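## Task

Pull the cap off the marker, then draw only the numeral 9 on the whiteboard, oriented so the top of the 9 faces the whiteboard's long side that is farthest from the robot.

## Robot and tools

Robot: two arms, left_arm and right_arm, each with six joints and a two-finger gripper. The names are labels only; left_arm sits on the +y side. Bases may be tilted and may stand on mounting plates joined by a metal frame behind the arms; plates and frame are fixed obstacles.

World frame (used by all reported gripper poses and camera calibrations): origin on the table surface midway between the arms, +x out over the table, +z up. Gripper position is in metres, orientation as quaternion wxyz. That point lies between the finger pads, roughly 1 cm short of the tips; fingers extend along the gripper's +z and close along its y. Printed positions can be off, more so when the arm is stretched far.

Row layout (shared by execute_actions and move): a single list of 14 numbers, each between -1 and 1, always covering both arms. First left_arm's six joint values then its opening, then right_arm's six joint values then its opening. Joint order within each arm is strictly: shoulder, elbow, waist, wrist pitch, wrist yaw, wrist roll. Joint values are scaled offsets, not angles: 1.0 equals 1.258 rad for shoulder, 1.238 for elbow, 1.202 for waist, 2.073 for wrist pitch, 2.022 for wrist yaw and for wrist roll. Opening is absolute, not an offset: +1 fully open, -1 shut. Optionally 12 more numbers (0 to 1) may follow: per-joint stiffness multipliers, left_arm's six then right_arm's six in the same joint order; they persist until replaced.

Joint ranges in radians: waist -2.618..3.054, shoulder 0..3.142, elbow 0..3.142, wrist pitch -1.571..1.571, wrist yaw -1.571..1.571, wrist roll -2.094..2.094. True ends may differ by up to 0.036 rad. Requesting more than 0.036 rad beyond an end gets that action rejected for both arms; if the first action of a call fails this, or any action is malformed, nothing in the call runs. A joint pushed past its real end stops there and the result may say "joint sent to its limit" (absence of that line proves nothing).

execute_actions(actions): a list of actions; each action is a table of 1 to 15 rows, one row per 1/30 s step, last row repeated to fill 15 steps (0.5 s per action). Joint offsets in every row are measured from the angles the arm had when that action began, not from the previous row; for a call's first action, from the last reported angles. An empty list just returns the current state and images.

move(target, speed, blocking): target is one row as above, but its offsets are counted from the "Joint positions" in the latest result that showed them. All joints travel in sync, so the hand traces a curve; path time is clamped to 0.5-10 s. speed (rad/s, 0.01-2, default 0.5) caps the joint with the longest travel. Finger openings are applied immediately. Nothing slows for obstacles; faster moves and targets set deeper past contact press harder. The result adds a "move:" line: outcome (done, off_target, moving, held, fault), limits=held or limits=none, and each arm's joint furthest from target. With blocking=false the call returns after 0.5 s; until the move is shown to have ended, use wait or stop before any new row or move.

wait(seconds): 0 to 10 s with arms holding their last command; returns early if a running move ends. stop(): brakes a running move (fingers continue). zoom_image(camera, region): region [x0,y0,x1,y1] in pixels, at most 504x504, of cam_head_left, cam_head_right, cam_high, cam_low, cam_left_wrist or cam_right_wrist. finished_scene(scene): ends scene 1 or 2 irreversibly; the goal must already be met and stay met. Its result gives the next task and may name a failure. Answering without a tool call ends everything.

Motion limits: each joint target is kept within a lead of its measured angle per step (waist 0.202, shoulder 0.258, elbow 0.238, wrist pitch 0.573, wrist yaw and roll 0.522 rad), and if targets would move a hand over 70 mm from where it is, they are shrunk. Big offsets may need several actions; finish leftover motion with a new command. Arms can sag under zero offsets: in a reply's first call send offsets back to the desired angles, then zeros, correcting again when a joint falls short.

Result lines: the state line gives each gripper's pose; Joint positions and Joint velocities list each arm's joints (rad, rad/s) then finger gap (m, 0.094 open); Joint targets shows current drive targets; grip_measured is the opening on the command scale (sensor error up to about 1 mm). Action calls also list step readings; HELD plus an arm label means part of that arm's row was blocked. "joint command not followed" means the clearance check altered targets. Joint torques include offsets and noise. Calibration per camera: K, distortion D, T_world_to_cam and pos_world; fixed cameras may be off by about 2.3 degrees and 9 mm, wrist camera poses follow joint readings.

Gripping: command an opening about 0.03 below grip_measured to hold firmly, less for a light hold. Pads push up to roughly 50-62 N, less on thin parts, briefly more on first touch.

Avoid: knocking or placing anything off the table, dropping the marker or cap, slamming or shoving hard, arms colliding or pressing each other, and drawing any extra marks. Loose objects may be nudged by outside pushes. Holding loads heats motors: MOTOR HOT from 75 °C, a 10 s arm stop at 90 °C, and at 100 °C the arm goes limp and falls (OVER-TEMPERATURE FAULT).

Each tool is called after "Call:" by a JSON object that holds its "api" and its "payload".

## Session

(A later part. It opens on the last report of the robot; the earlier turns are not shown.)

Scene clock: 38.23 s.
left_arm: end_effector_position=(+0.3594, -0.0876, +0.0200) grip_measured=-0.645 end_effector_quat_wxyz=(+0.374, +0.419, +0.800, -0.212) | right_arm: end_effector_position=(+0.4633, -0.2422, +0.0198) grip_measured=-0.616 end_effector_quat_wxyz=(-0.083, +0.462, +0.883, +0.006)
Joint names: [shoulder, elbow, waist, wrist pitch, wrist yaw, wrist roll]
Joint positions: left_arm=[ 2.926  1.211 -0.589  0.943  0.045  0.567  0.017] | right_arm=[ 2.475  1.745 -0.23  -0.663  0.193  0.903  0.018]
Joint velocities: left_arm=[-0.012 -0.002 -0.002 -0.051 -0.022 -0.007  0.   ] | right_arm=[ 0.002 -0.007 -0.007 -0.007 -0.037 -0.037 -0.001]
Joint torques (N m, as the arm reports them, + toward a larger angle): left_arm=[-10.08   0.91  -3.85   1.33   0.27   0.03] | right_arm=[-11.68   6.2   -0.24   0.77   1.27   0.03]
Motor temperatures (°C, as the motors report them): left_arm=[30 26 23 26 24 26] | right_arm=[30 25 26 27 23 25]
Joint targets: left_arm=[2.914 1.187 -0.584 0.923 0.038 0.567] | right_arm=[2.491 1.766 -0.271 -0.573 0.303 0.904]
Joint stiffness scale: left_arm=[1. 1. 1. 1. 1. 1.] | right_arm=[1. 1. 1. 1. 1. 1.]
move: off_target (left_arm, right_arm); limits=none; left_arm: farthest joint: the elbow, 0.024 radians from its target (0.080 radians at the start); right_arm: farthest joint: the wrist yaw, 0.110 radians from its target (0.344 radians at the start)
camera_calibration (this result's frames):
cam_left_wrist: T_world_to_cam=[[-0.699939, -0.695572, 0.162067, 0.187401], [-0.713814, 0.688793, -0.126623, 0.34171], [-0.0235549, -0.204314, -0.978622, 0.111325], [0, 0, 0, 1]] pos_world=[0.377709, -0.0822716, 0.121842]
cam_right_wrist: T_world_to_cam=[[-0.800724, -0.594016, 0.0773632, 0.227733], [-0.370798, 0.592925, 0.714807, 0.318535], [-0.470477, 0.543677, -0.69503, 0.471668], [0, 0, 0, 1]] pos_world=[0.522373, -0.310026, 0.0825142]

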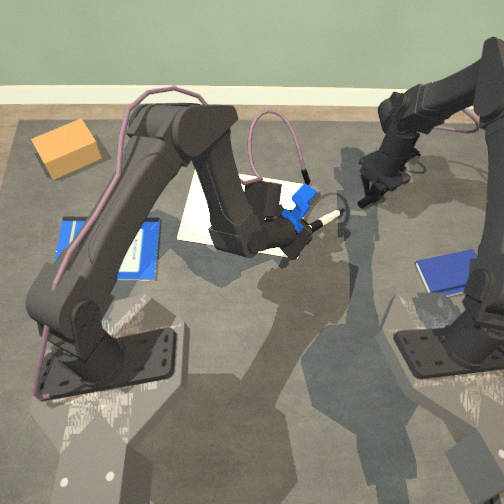

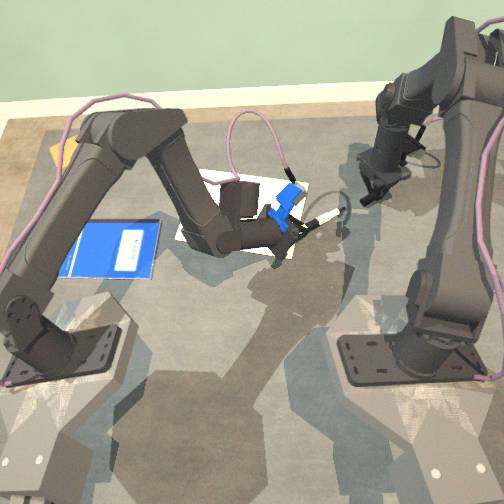

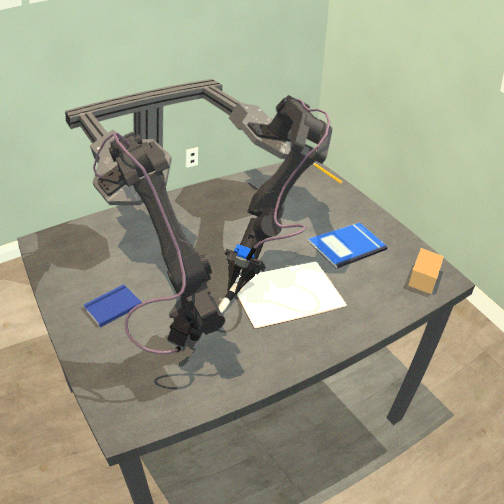

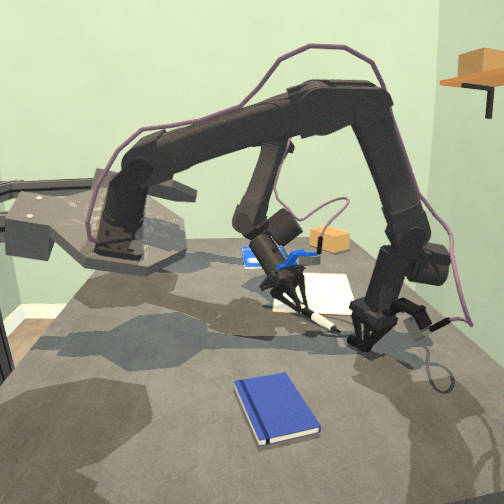

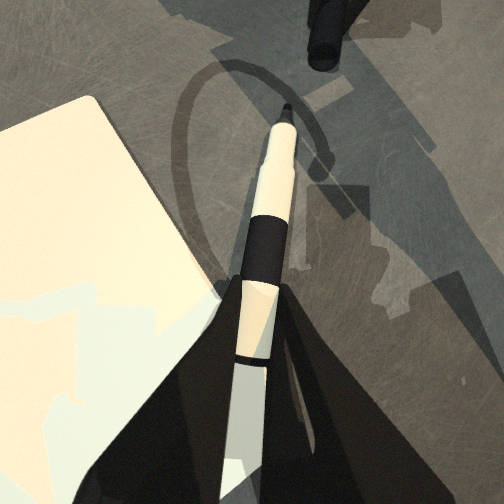

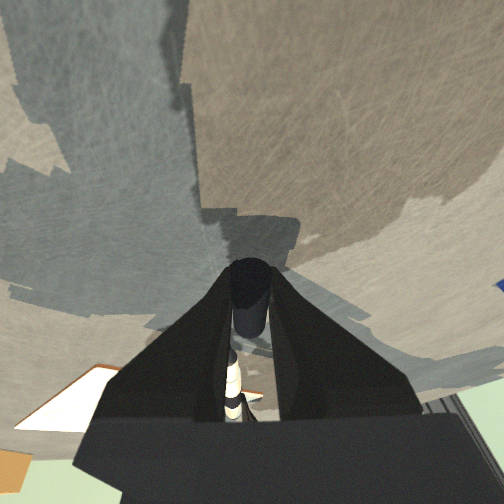

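Call:
{"api": "move", "payload": {"target": [-0.01,-0.02,0,-0.01,0,0,-0.69, -0.01,0.017,0,0.01,0,0,0.2], "speed": 0.3}}

Call:
{"api": "move", "payload": {"target": [-0.01,-0.02,0,-0.01,0,0,-0.69, -0.45,-0.2,-0.4,0,-0.09,0,0.2], "speed": 1}}

Scene clock: 41.60 s.
left_arm: end_effector_position=(+0.3598, -0.0877, +0.0203) grip_measured=-0.645 end_effector_quat_wxyz=(+0.375, +0.418, +0.800, -0.212) | right_arm: end_effector_position=(+0.4574, -0.2432, +0.0229) grip_measured=+0.197 end_effector_quat_wxyz=(-0.094, +0.459, +0.884, -0.001)
Joint names: [shoulder, elbow, waist, wrist pitch, wrist yaw, wrist roll]
Joint positions: left_arm=[ 2.926  1.211 -0.589  0.945  0.046  0.567  0.017] | right_arm=[ 2.469  1.745 -0.231 -0.694  0.196  0.903  0.056]
Joint velocities: left_arm=[-0.007 -0.022 -0.002 -0.022 -0.066 -0.081 -0.   ] | right_arm=[ 0.012  0.012 -0.002 -0.007 -0.007 -0.037  0.   ]
Joint torques (N m, as the arm reports them, + toward a larger angle): left_arm=[-10.09   0.85  -4.28   1.3    0.36   0.02] | right_arm=[-13.62   6.18   3.42   0.32  -0.06   0.02]
Motor temperatures (°C, as the motors report them): left_arm=[31 26 23 26 24 26] | right_arm=[31 25 26 27 23 25]
Joint targets: left_arm=[2.914 1.186 -0.589 0.922 0.045 0.567] | right_arm=[2.462 1.766 -0.231 -0.642 0.193 0.903]
Joint stiffness scale: left_arm=[1. 1. 1. 1. 1. 1.] | right_arm=[1. 1. 1. 1. 1. 1.]
move: off_target (left_arm, right_arm); limits=none; left_arm: farthest joint: the elbow, 0.025 radians from its target (0.025 radians at the start); right_arm: farthest joint: the wrist pitch, 0.052 radians from its target (0.021 radians at the start)
camera_calibration (this result's frames):
cam_left_wrist: T_world_to_cam=[[-0.699737, -0.695831, 0.161824, 0.187437], [-0.71407, 0.688122, -0.128811, 0.342207], [-0.0217239, -0.205687, -0.978377, 0.11091], [0, 0, 0, 1]] pos_world=[0.377925, -0.0822426, 0.12226]
cam_right_wrist: T_world_to_cam=[[-0.794335, -0.599545, 0.0978627, 0.217428], [-0.356853, 0.590894, 0.723533, 0.307685], [-0.491617, 0.539805, -0.683318, 0.480074], [0, 0, 0, 1]] pos_world=[0.518522, -0.310598, 0.0841446]

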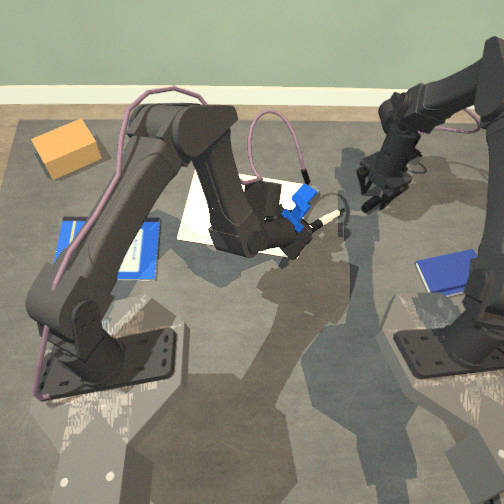

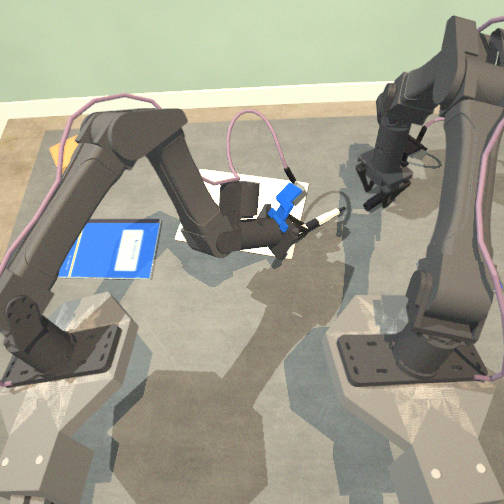

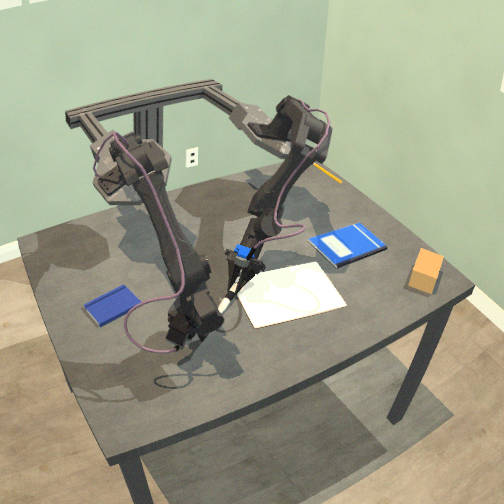

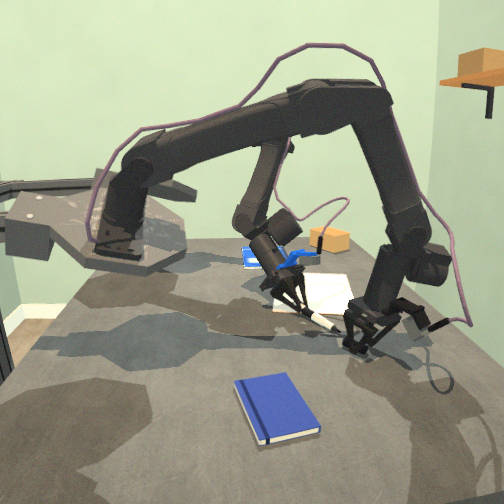

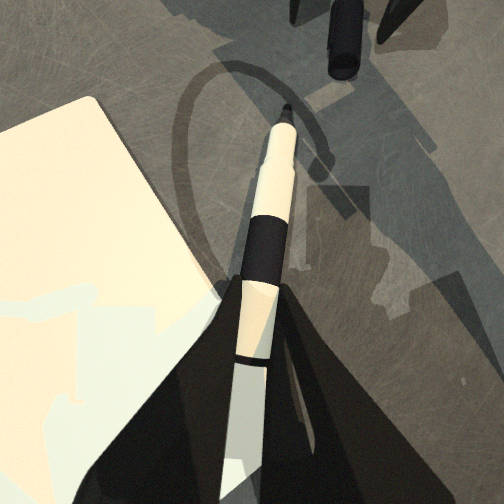

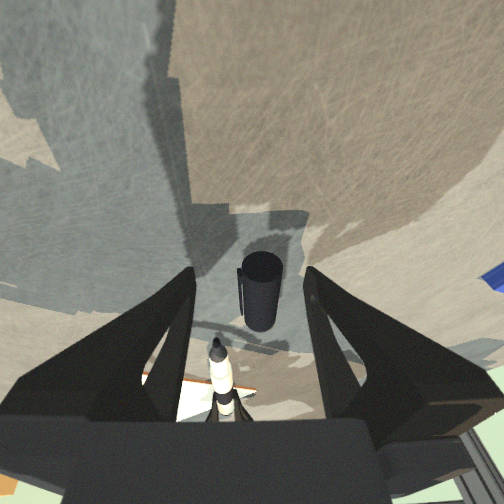

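Scene clock: 43.00 s.
left_arm: end_effector_position=(+0.3599, -0.0878, +0.0205) grip_measured=-0.645 end_effector_quat_wxyz=(+0.375, +0.418, +0.800, -0.212) | right_arm: end_effector_position=(+0.4245, -0.4740, +0.1597) grip_measured=+0.197 end_effector_quat_wxyz=(+0.021, +0.668, +0.743, +0.041)
Joint names: [shoulder, elbow, waist, wrist pitch, wrist yaw, wrist roll]
Joint positions: left_arm=[ 2.926  1.211 -0.589  0.946  0.046  0.567  0.017] | right_arm=[ 1.914  1.505 -0.72  -0.692  0.014  0.903  0.056]
Joint velocities: left_arm=[ 0.012  0.007  0.007  0.022  0.022 -0.022  0.   ] | right_arm=[-0.007  0.007  0.002 -0.007  0.022 -0.051  0.001]
Joint torques (N m, as the arm reports them, + toward a larger angle): left_arm=[-10.09   0.87  -4.25   1.32   0.35   0.03] | right_arm=[-13.19   5.17   1.58   0.2   -0.01   0.01]
Motor temperatures (°C, as the motors report them): left_arm=[31 26 23 26 24 26] | right_arm=[31 25 26 27 23 25]
Joint targets: left_arm=[2.914 1.186 -0.589 0.925 0.046 0.567] | right_arm=[1.903 1.497 -0.712 -0.694 0.014 0.903]
Joint stiffness scale: left_arm=[1. 1. 1. 1. 1. 1.] | right_arm=[1. 1. 1. 1. 1. 1.]
move: off_target (left_arm); limits=none; left_arm: farthest joint: the elbow, 0.025 radians from its target (0.025 radians at the start); right_arm: farthest joint: the shoulder, 0.011 radians from its target (0.566 radians at the start)
camera_calibration (this result's frames):
cam_left_wrist: T_world_to_cam=[[-0.699616, -0.69599, 0.161665, 0.187446], [-0.714208, 0.687852, -0.129486, 0.342381], [-0.0210805, -0.206053, -0.978314, 0.110762], [0, 0, 0, 1]] pos_world=[0.378007, -0.0822242, 0.12239]
cam_right_wrist: T_world_to_cam=[[-0.988747, -0.129322, -0.0751948, 0.372624], [-0.148022, 0.773084, 0.61679, 0.348078], [-0.0216326, 0.62098, -0.783528, 0.536976], [0, 0, 0, 1]] pos_world=[0.43157, -0.554357, 0.234064]

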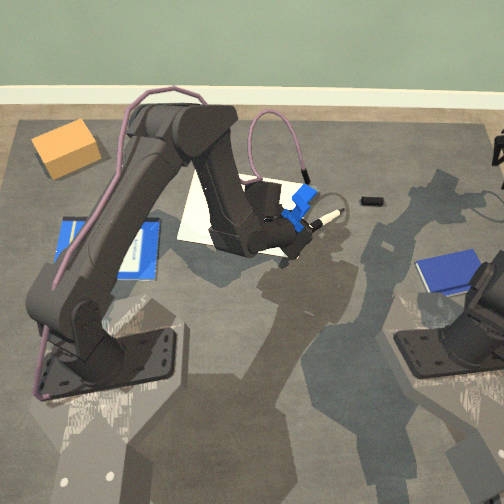

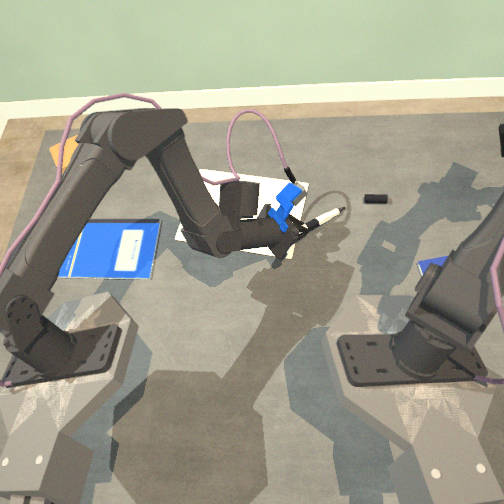

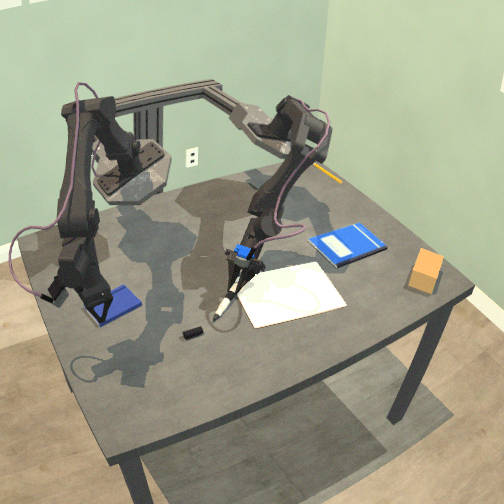

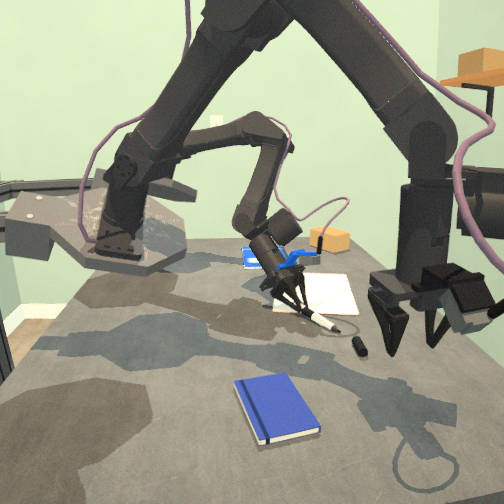

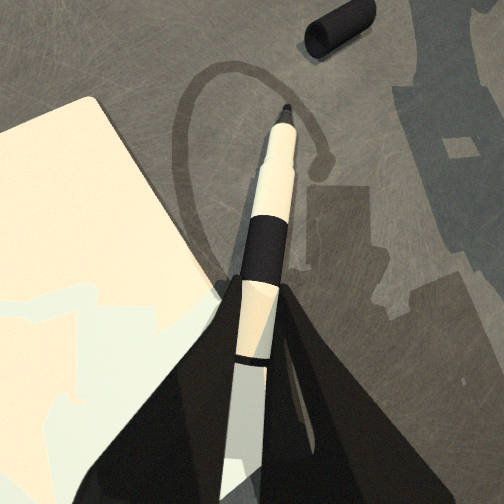

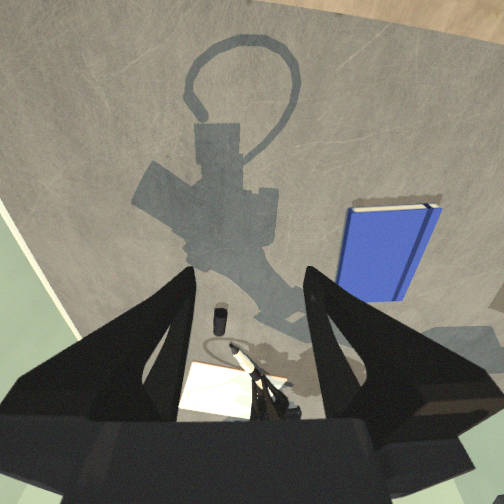

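Call:
{"api": "move", "payload": {"target": [-0.4,0,0.1,-0.1,0,-0.5,-0.69, 0,0,0,0,0,0,0.2], "speed": 0.9}}

Scene clock: 46.33 s.
left_arm: end_effector_position=(+0.5293, -0.0104, +0.1893) grip_measured=-0.645 end_effector_quat_wxyz=(+0.357, -0.101, +0.846, -0.382) | right_arm: end_effector_position=(+0.4246, -0.4738, +0.1597) grip_measured=+0.197 end_effector_quat_wxyz=(+0.021, +0.668, +0.743, +0.042)
Joint names: [shoulder, elbow, waist, wrist pitch, wrist yaw, wrist roll]
Joint positions: left_arm=[ 2.429  1.211 -0.466  0.753  0.043 -0.442  0.017] | right_arm=[ 1.914  1.505 -0.72  -0.692  0.013  0.903  0.056]
Joint velocities: left_arm=[-0.002  0.002 -0.017 -0.051 -0.037 -0.007 -0.001] | right_arm=[ 0.007 -0.007  0.002 -0.007 -0.081 -0.051 -0.001]
Joint torques (N m, as the arm reports them, + toward a larger angle): left_arm=[-10.44   4.85  -4.71   1.63   0.37   0.  ] | right_arm=[-12.33   5.87   0.82   0.21  -0.02   0.01]
Motor temperatures (°C, as the motors report them): left_arm=[31 26 23 26 24 26] | right_arm=[31 25 26 27 23 25]
Joint targets: left_arm=[2.423 1.211 -0.469 0.739 0.045 -0.444] | right_arm=[1.914 1.505 -0.720 -0.692 0.014 0.903]
Joint stiffness scale: left_arm=[1. 1. 1. 1. 1. 1.] | right_arm=[1. 1. 1. 1. 1. 1.]
move: done; limits=none; left_arm: farthest joint: the wrist pitch, 0.015 radians from its target (0.208 radians at the start); right_arm: farthest joint: the wrist yaw, 0.001 radians from its target (0.001 radians at the start)
camera_calibration (this result's frames):
cam_left_wrist: T_world_to_cam=[[0.0996643, -0.603288, 0.791272, -0.208787], [-0.994927, -0.0713823, 0.0708917, 0.534774], [0.0137147, -0.794323, -0.607341, 0.200726], [0, 0, 0, 1]] pos_world=[0.550116, 0.0716558, 0.249205]
cam_right_wrist: T_world_to_cam=[[-0.988693, -0.129312, -0.0759233, 0.372852], [-0.148448, 0.772479, 0.617446, 0.34774], [-0.0211942, 0.621735, -0.782941, 0.536961], [0, 0, 0, 1]] pos_world=[0.431638, -0.554255, 0.234006]

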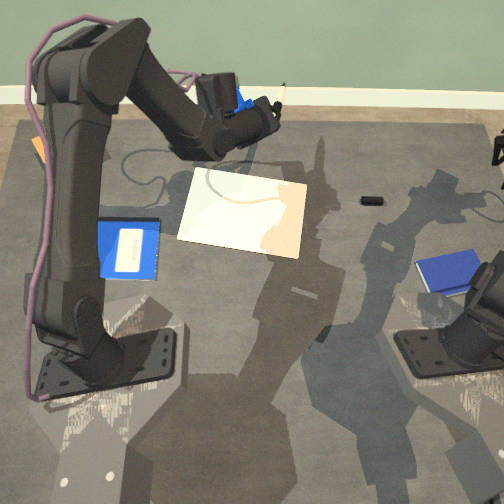

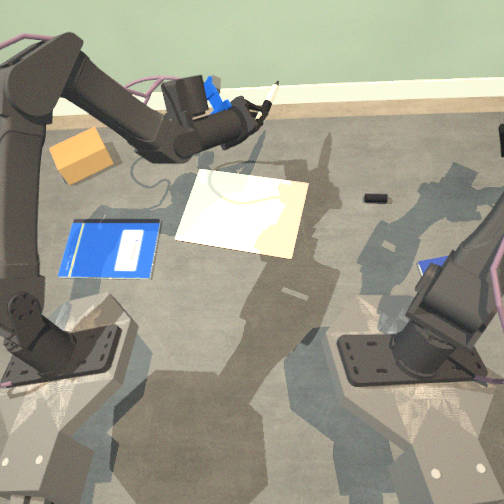

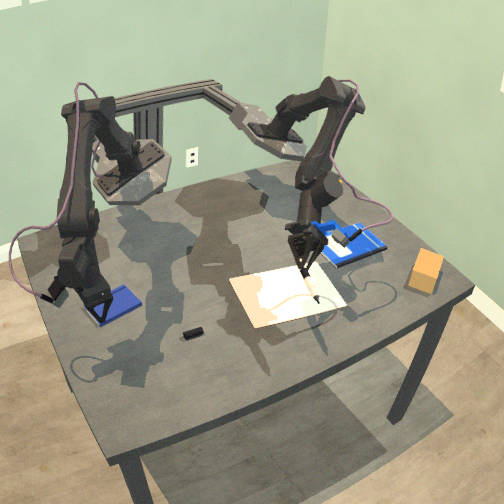

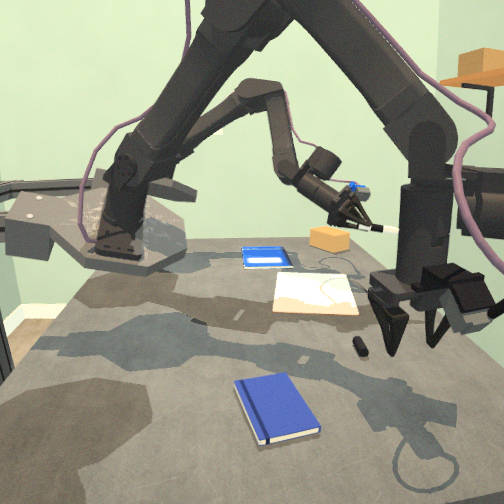

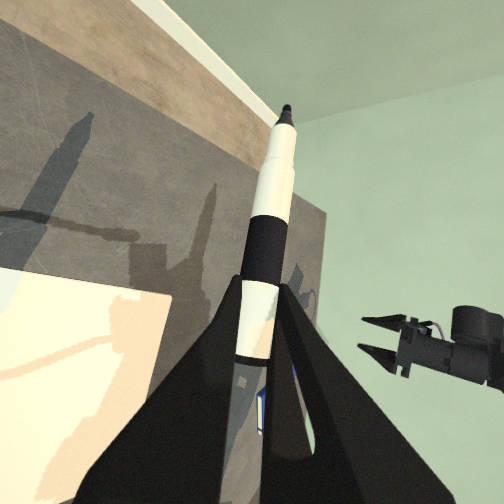

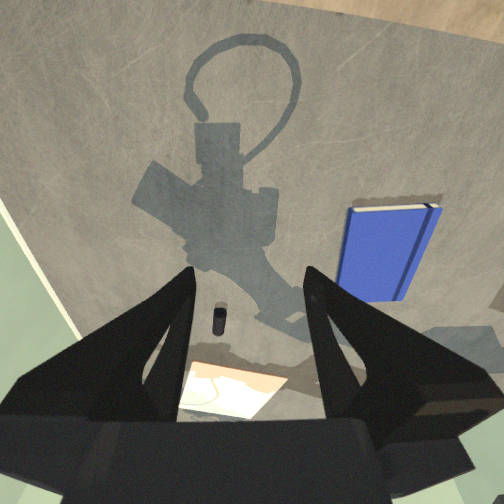

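Call:
{"api": "move", "payload": {"target": [-0.023,0.339,0.114,-0.648,0.099,-0.558,-0.69, 0,0,0,0,0,0,0.2], "speed": 0.9}}

Scene clock: 49.00 s.
left_arm: end_effector_position=(+0.4358, +0.0463, +0.1366) grip_measured=-0.645 end_effector_quat_wxyz=(-0.229, -0.575, +0.756, -0.212) | right_arm: end_effector_position=(+0.4247, -0.4737, +0.1597) grip_measured=+0.197 end_effector_quat_wxyz=(+0.021, +0.668, +0.743, +0.042)
Joint names: [shoulder, elbow, waist, wrist pitch, wrist yaw, wrist roll]
Joint positions: left_arm=[ 2.414  1.61  -0.325 -0.573  0.232 -1.563  0.017] | right_arm=[ 1.914  1.505 -0.72  -0.692  0.012  0.903  0.056]
Joint velocities: left_arm=[ 0.007 -0.012 -0.017  0.037 -0.051  0.007 -0.   ] | right_arm=[-0.012 -0.002  0.017  0.007  0.007 -0.022 -0.001]
Joint torques (N m, as the arm reports them, + toward a larger angle): left_arm=[-11.55   6.59  -4.69   0.23   0.57  -0.05] | right_arm=[-12.28   5.8    0.84   0.2   -0.01   0.03]
Motor temperatures (°C, as the motors report them): left_arm=[31 26 23 26 24 26] | right_arm=[32 25 26 27 23 25]
Joint targets: left_arm=[2.400 1.631 -0.328 -0.590 0.244 -1.570] | right_arm=[1.914 1.505 -0.720 -0.692 0.013 0.903]
Joint stiffness scale: left_arm=[1. 1. 1. 1. 1. 1.] | right_arm=[1. 1. 1. 1. 1. 1.]
move: off_target (left_arm); limits=none; left_arm: farthest joint: the elbow, 0.021 radians from its target (0.420 radians at the start); right_arm: farthest joint: the wrist yaw, 0.001 radians from its target (0.000 radians at the start)
camera_calibration (this result's frames):
cam_left_wrist: T_world_to_cam=[[0.987296, -0.102593, -0.121329, -0.408864], [0.0975985, -0.210991, 0.972603, -0.14332], [-0.125381, -0.972089, -0.198297, 0.228007], [0, 0, 0, 1]] pos_world=[0.446246, 0.149458, 0.135]
cam_right_wrist: T_world_to_cam=[[-0.988657, -0.129305, -0.076409, 0.373004], [-0.148732, 0.772075, 0.617883, 0.347515], [-0.0209021, 0.622239, -0.782549, 0.536951], [0, 0, 0, 1]] pos_world=[0.431683, -0.554188, 0.233967]

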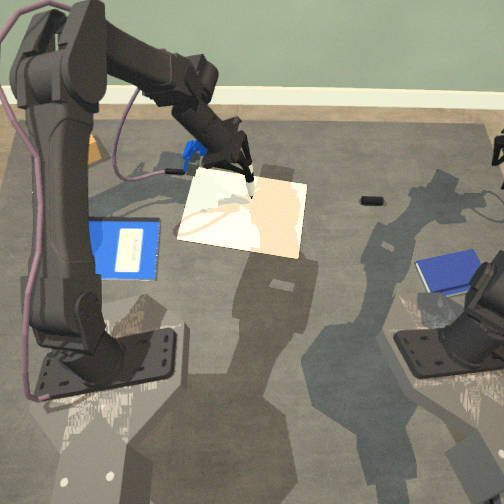

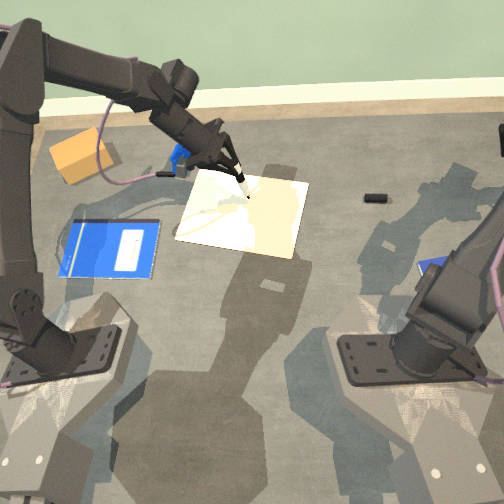

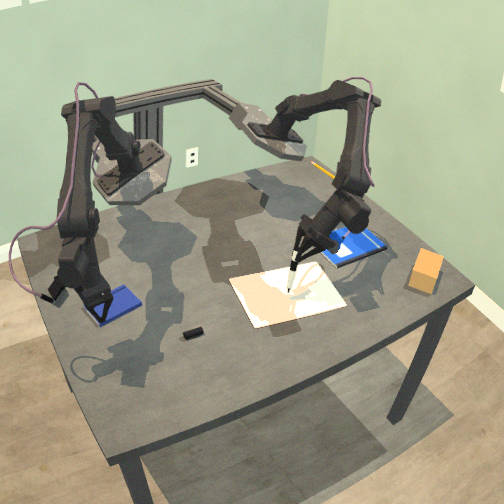

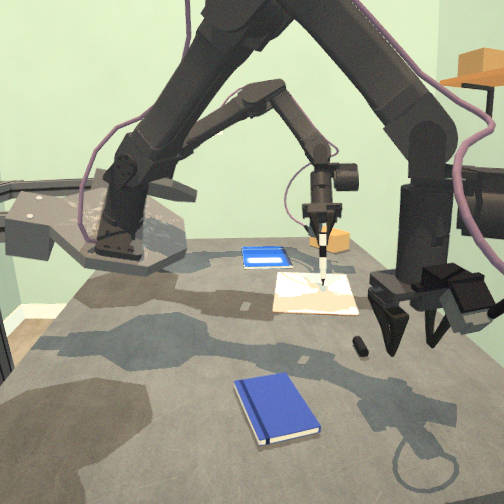

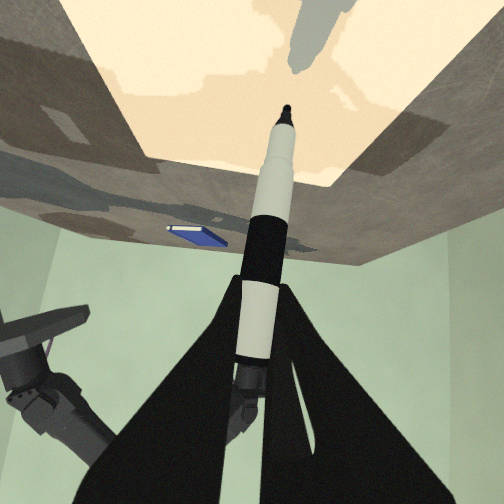

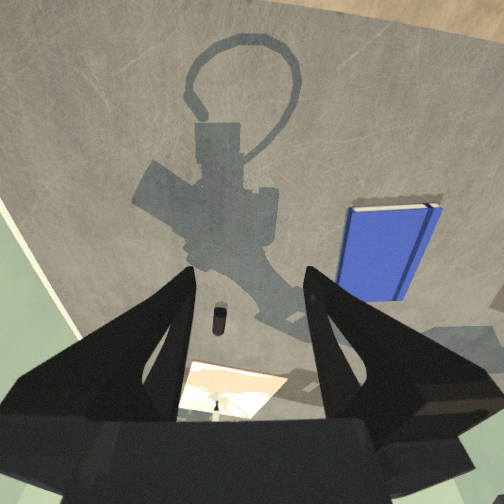

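Call:
{"api": "zoom_image", "payload": {"camera": "cam_low", "region": [260,200,380,330]}}

Call:
{"api": "zoom_image", "payload": {"camera": "cam_head_left", "region": [170,130,320,270]}}

Region (260, 200, 380, 330) of cam_low's 504x504 image, scaled by 3.877, with more detail than that image has; it fills the left 465 columns of this view, and the rest is white.

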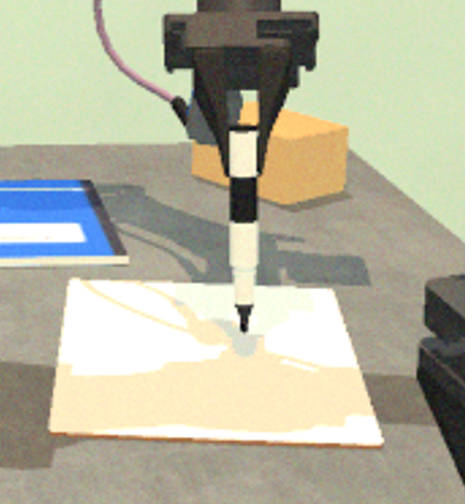

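Region (170, 130, 320, 270) of cam_head_left's 504x504 image, scaled by 3.360, with more detail than that image has; it fills the top 470 rows of this view, and the rest is white.

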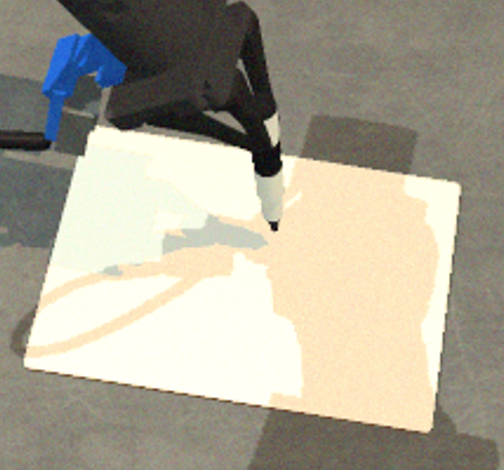

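Call:
{"api": "move", "payload": {"target": [0.015,0.0355,0.004,-0.008,0.006,0,-0.69, 0,0,0,0,0,0,0.2], "speed": 0.1}}

Call:
{"api": "zoom_image", "payload": {"camera": "cam_low", "region": [260,200,380,330]}}

Scene clock: 52.03 s.
left_arm: end_effector_position=(+0.4435, +0.0475, +0.1374) grip_measured=-0.645 end_effector_quat_wxyz=(-0.225, -0.578, +0.754, -0.217) | right_arm: end_effector_position=(+0.4248, -0.4736, +0.1598) grip_measured=+0.197 end_effector_quat_wxyz=(+0.021, +0.668, +0.743, +0.042)
Joint names: [shoulder, elbow, waist, wrist pitch, wrist yaw, wrist roll]
Joint positions: left_arm=[ 2.42   1.632 -0.32  -0.575  0.233 -1.563  0.017] | right_arm=[ 1.914  1.505 -0.72  -0.692  0.011  0.903  0.056]
Joint velocities: left_arm=[-0.007 -0.022  0.007 -0.022 -0.051 -0.125 -0.   ] | right_arm=[-0.007  0.007 -0.002  0.007 -0.022 -0.066  0.001]
Joint torques (N m, as the arm reports them, + toward a larger angle): left_arm=[-9.81  6.81 -4.55  0.29  0.58  0.03] | right_arm=[-12.3    5.87   0.82   0.2   -0.02   0.01]
Motor temperatures (°C, as the motors report them): left_arm=[32 27 23 25 24 26] | right_arm=[32 25 26 27 23 25]
Joint targets: left_arm=[2.433 1.654 -0.321 -0.590 0.245 -1.563] | right_arm=[1.914 1.505 -0.720 -0.692 0.012 0.903]
Joint stiffness scale: left_arm=[1. 1. 1. 1. 1. 1.] | right_arm=[1. 1. 1. 1. 1. 1.]
move: off_target (left_arm); limits=none; left_arm: farthest joint: the elbow, 0.022 radians from its target (0.044 radians at the start); right_arm: farthest joint: the wrist yaw, 0.001 radians from its target (0.000 radians at the start)
camera_calibration (this result's frames):
cam_left_wrist: T_world_to_cam=[[0.989552, -0.0920582, -0.11096, -0.41919], [0.0899491, -0.207273, 0.974139, -0.141594], [-0.112677, -0.973942, -0.196827, 0.224559], [0, 0, 0, 1]] pos_world=[0.452849, 0.150769, 0.135618]
cam_right_wrist: T_world_to_cam=[[-0.98862, -0.129298, -0.0768946, 0.373156], [-0.149017, 0.77167, 0.618319, 0.347291], [-0.0206102, 0.622741, -0.782156, 0.53694], [0, 0, 0, 1]] pos_world=[0.431728, -0.554121, 0.233928]

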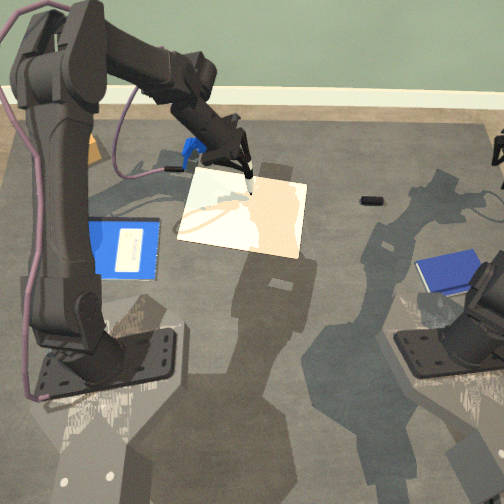

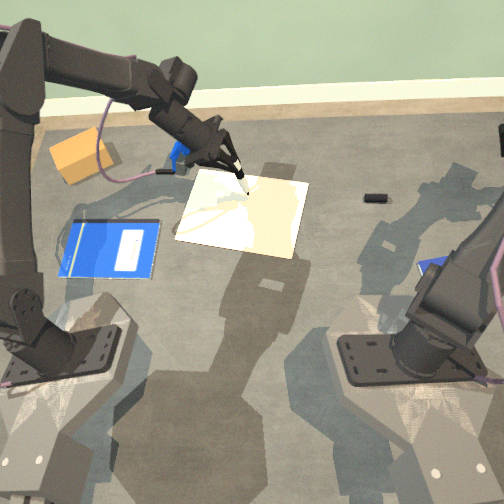

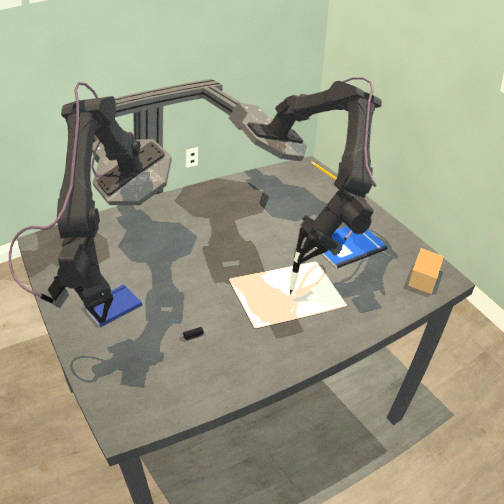

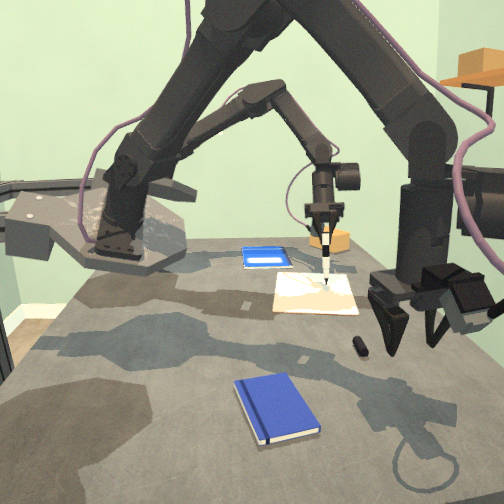

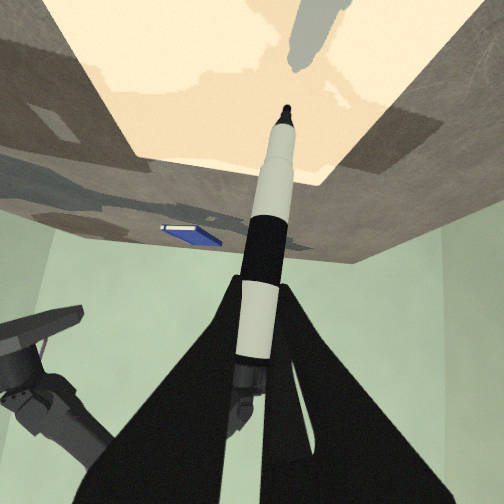

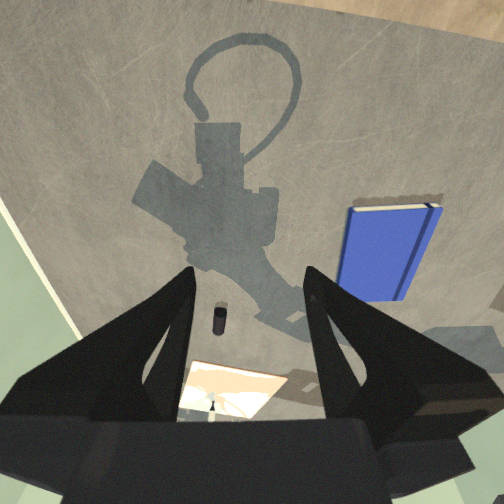

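Region (260, 200, 380, 330) of cam_low's 504x504 image, scaled by 3.877, with more detail than that image has; it fills the left 465 columns of this view, and the rest is white.

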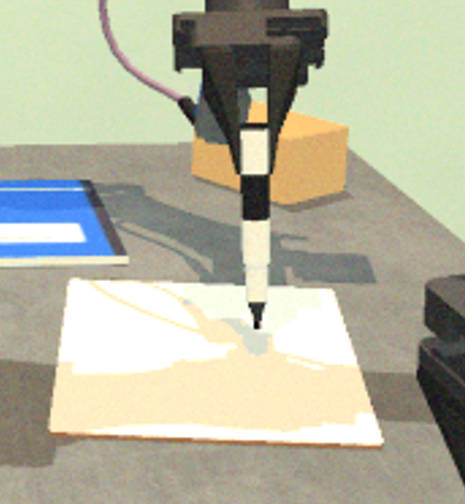

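Call:
{"api": "move", "payload": {"target": [0.030,0.0195,0.006,-0.008,0.006,0,-0.69, 0,0,0,0,0,0,0.2], "speed": 0.08}}

Call:
{"api": "zoom_image", "payload": {"camera": "cam_low", "region": [260,200,380,330]}}

Scene clock: 53.60 s.
left_arm: end_effector_position=(+0.4349, +0.0483, +0.1237) grip_measured=-0.645 end_effector_quat_wxyz=(-0.235, -0.580, +0.753, -0.204) | right_arm: end_effector_position=(+0.4248, -0.4735, +0.1598) grip_measured=+0.197 end_effector_quat_wxyz=(+0.021, +0.668, +0.743, +0.043)
Joint names: [shoulder, elbow, waist, wrist pitch, wrist yaw, wrist roll]
Joint positions: left_arm=[ 2.451  1.632 -0.311 -0.578  0.233 -1.563  0.017] | right_arm=[ 1.914  1.505 -0.72  -0.692  0.01   0.903  0.056]
Joint velocities: left_arm=[-0.007  0.002 -0.017 -0.051 -0.037  0.051 -0.   ] | right_arm=[ 0.007 -0.012  0.002 -0.022 -0.051  0.022  0.001]
Joint torques (N m, as the arm reports them, + toward a larger angle): left_arm=[-10.27   6.68  -4.73   0.26   0.59   0.03] | right_arm=[-12.25   5.85   0.83   0.2   -0.02   0.02]
Motor temperatures (°C, as the motors report them): left_arm=[32 27 23 25 24 26] | right_arm=[32 25 26 27 23 25]
Joint targets: left_arm=[2.458 1.656 -0.312 -0.592 0.245 -1.563] | right_arm=[1.914 1.505 -0.720 -0.692 0.011 0.903]
Joint stiffness scale: left_arm=[1. 1. 1. 1. 1. 1.] | right_arm=[1. 1. 1. 1. 1. 1.]
move: off_target (left_arm); limits=none; left_arm: farthest joint: the elbow, 0.024 radians from its target (0.024 radians at the start); right_arm: farthest joint: the wrist yaw, 0.001 radians from its target (0.000 radians at the start)
camera_calibration (this result's frames):
cam_left_wrist: T_world_to_cam=[[0.984852, -0.0961963, -0.144265, -0.405758], [0.1207, -0.217004, 0.96868, -0.139497], [-0.12449, -0.971419, -0.202106, 0.227236], [0, 0, 0, 1]] pos_world=[0.444738, 0.151437, 0.122517]
cam_right_wrist: T_world_to_cam=[[-0.988583, -0.129291, -0.0773802, 0.373308], [-0.149301, 0.771266, 0.618755, 0.347066], [-0.0203185, 0.623244, -0.781763, 0.53693], [0, 0, 0, 1]] pos_world=[0.431773, -0.554053, 0.23389]

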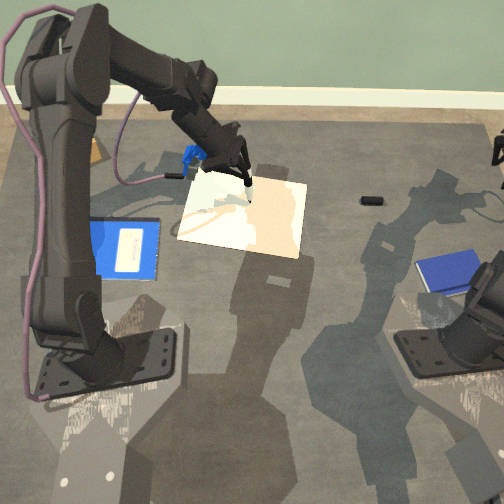

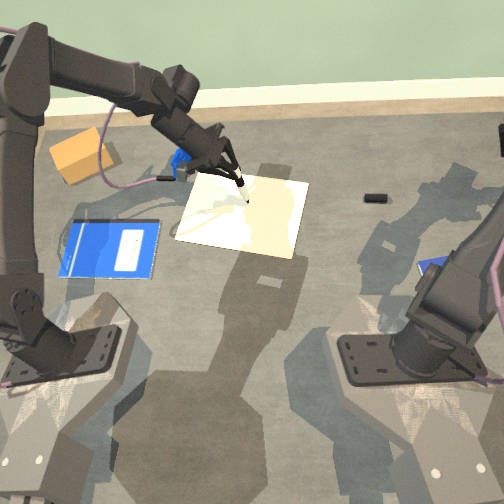

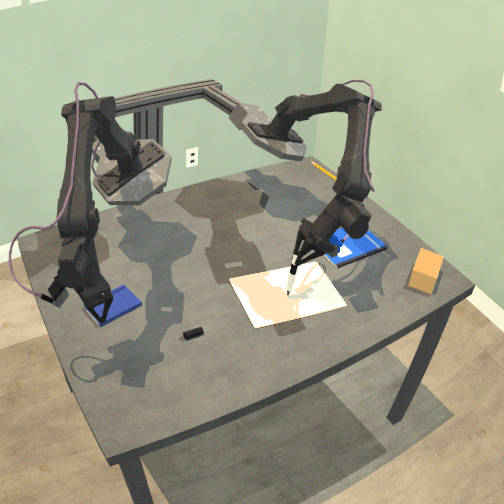

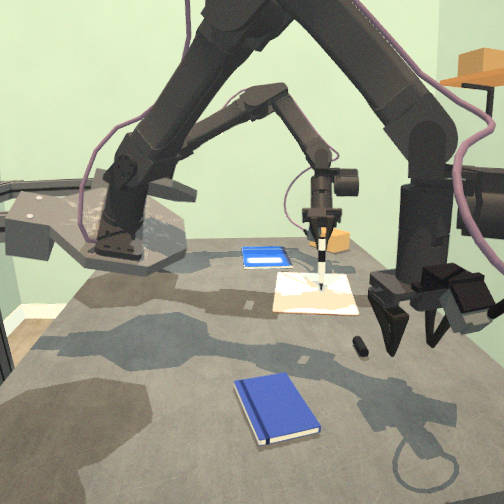

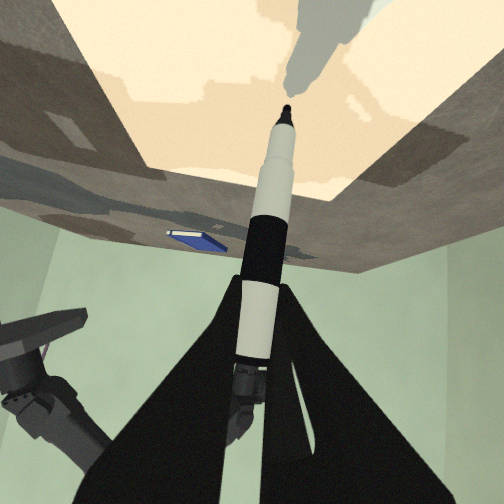

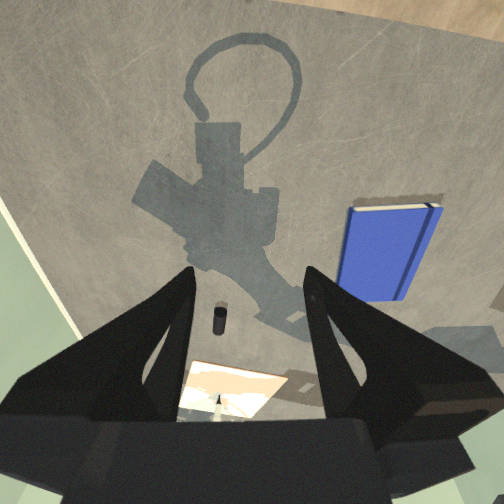

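Region (260, 200, 380, 330) of cam_low's 504x504 image, scaled by 3.877, with more detail than that image has; it fills the left 465 columns of this view, and the rest is white.

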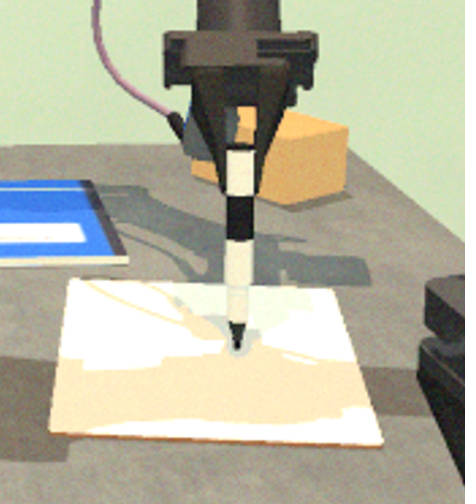

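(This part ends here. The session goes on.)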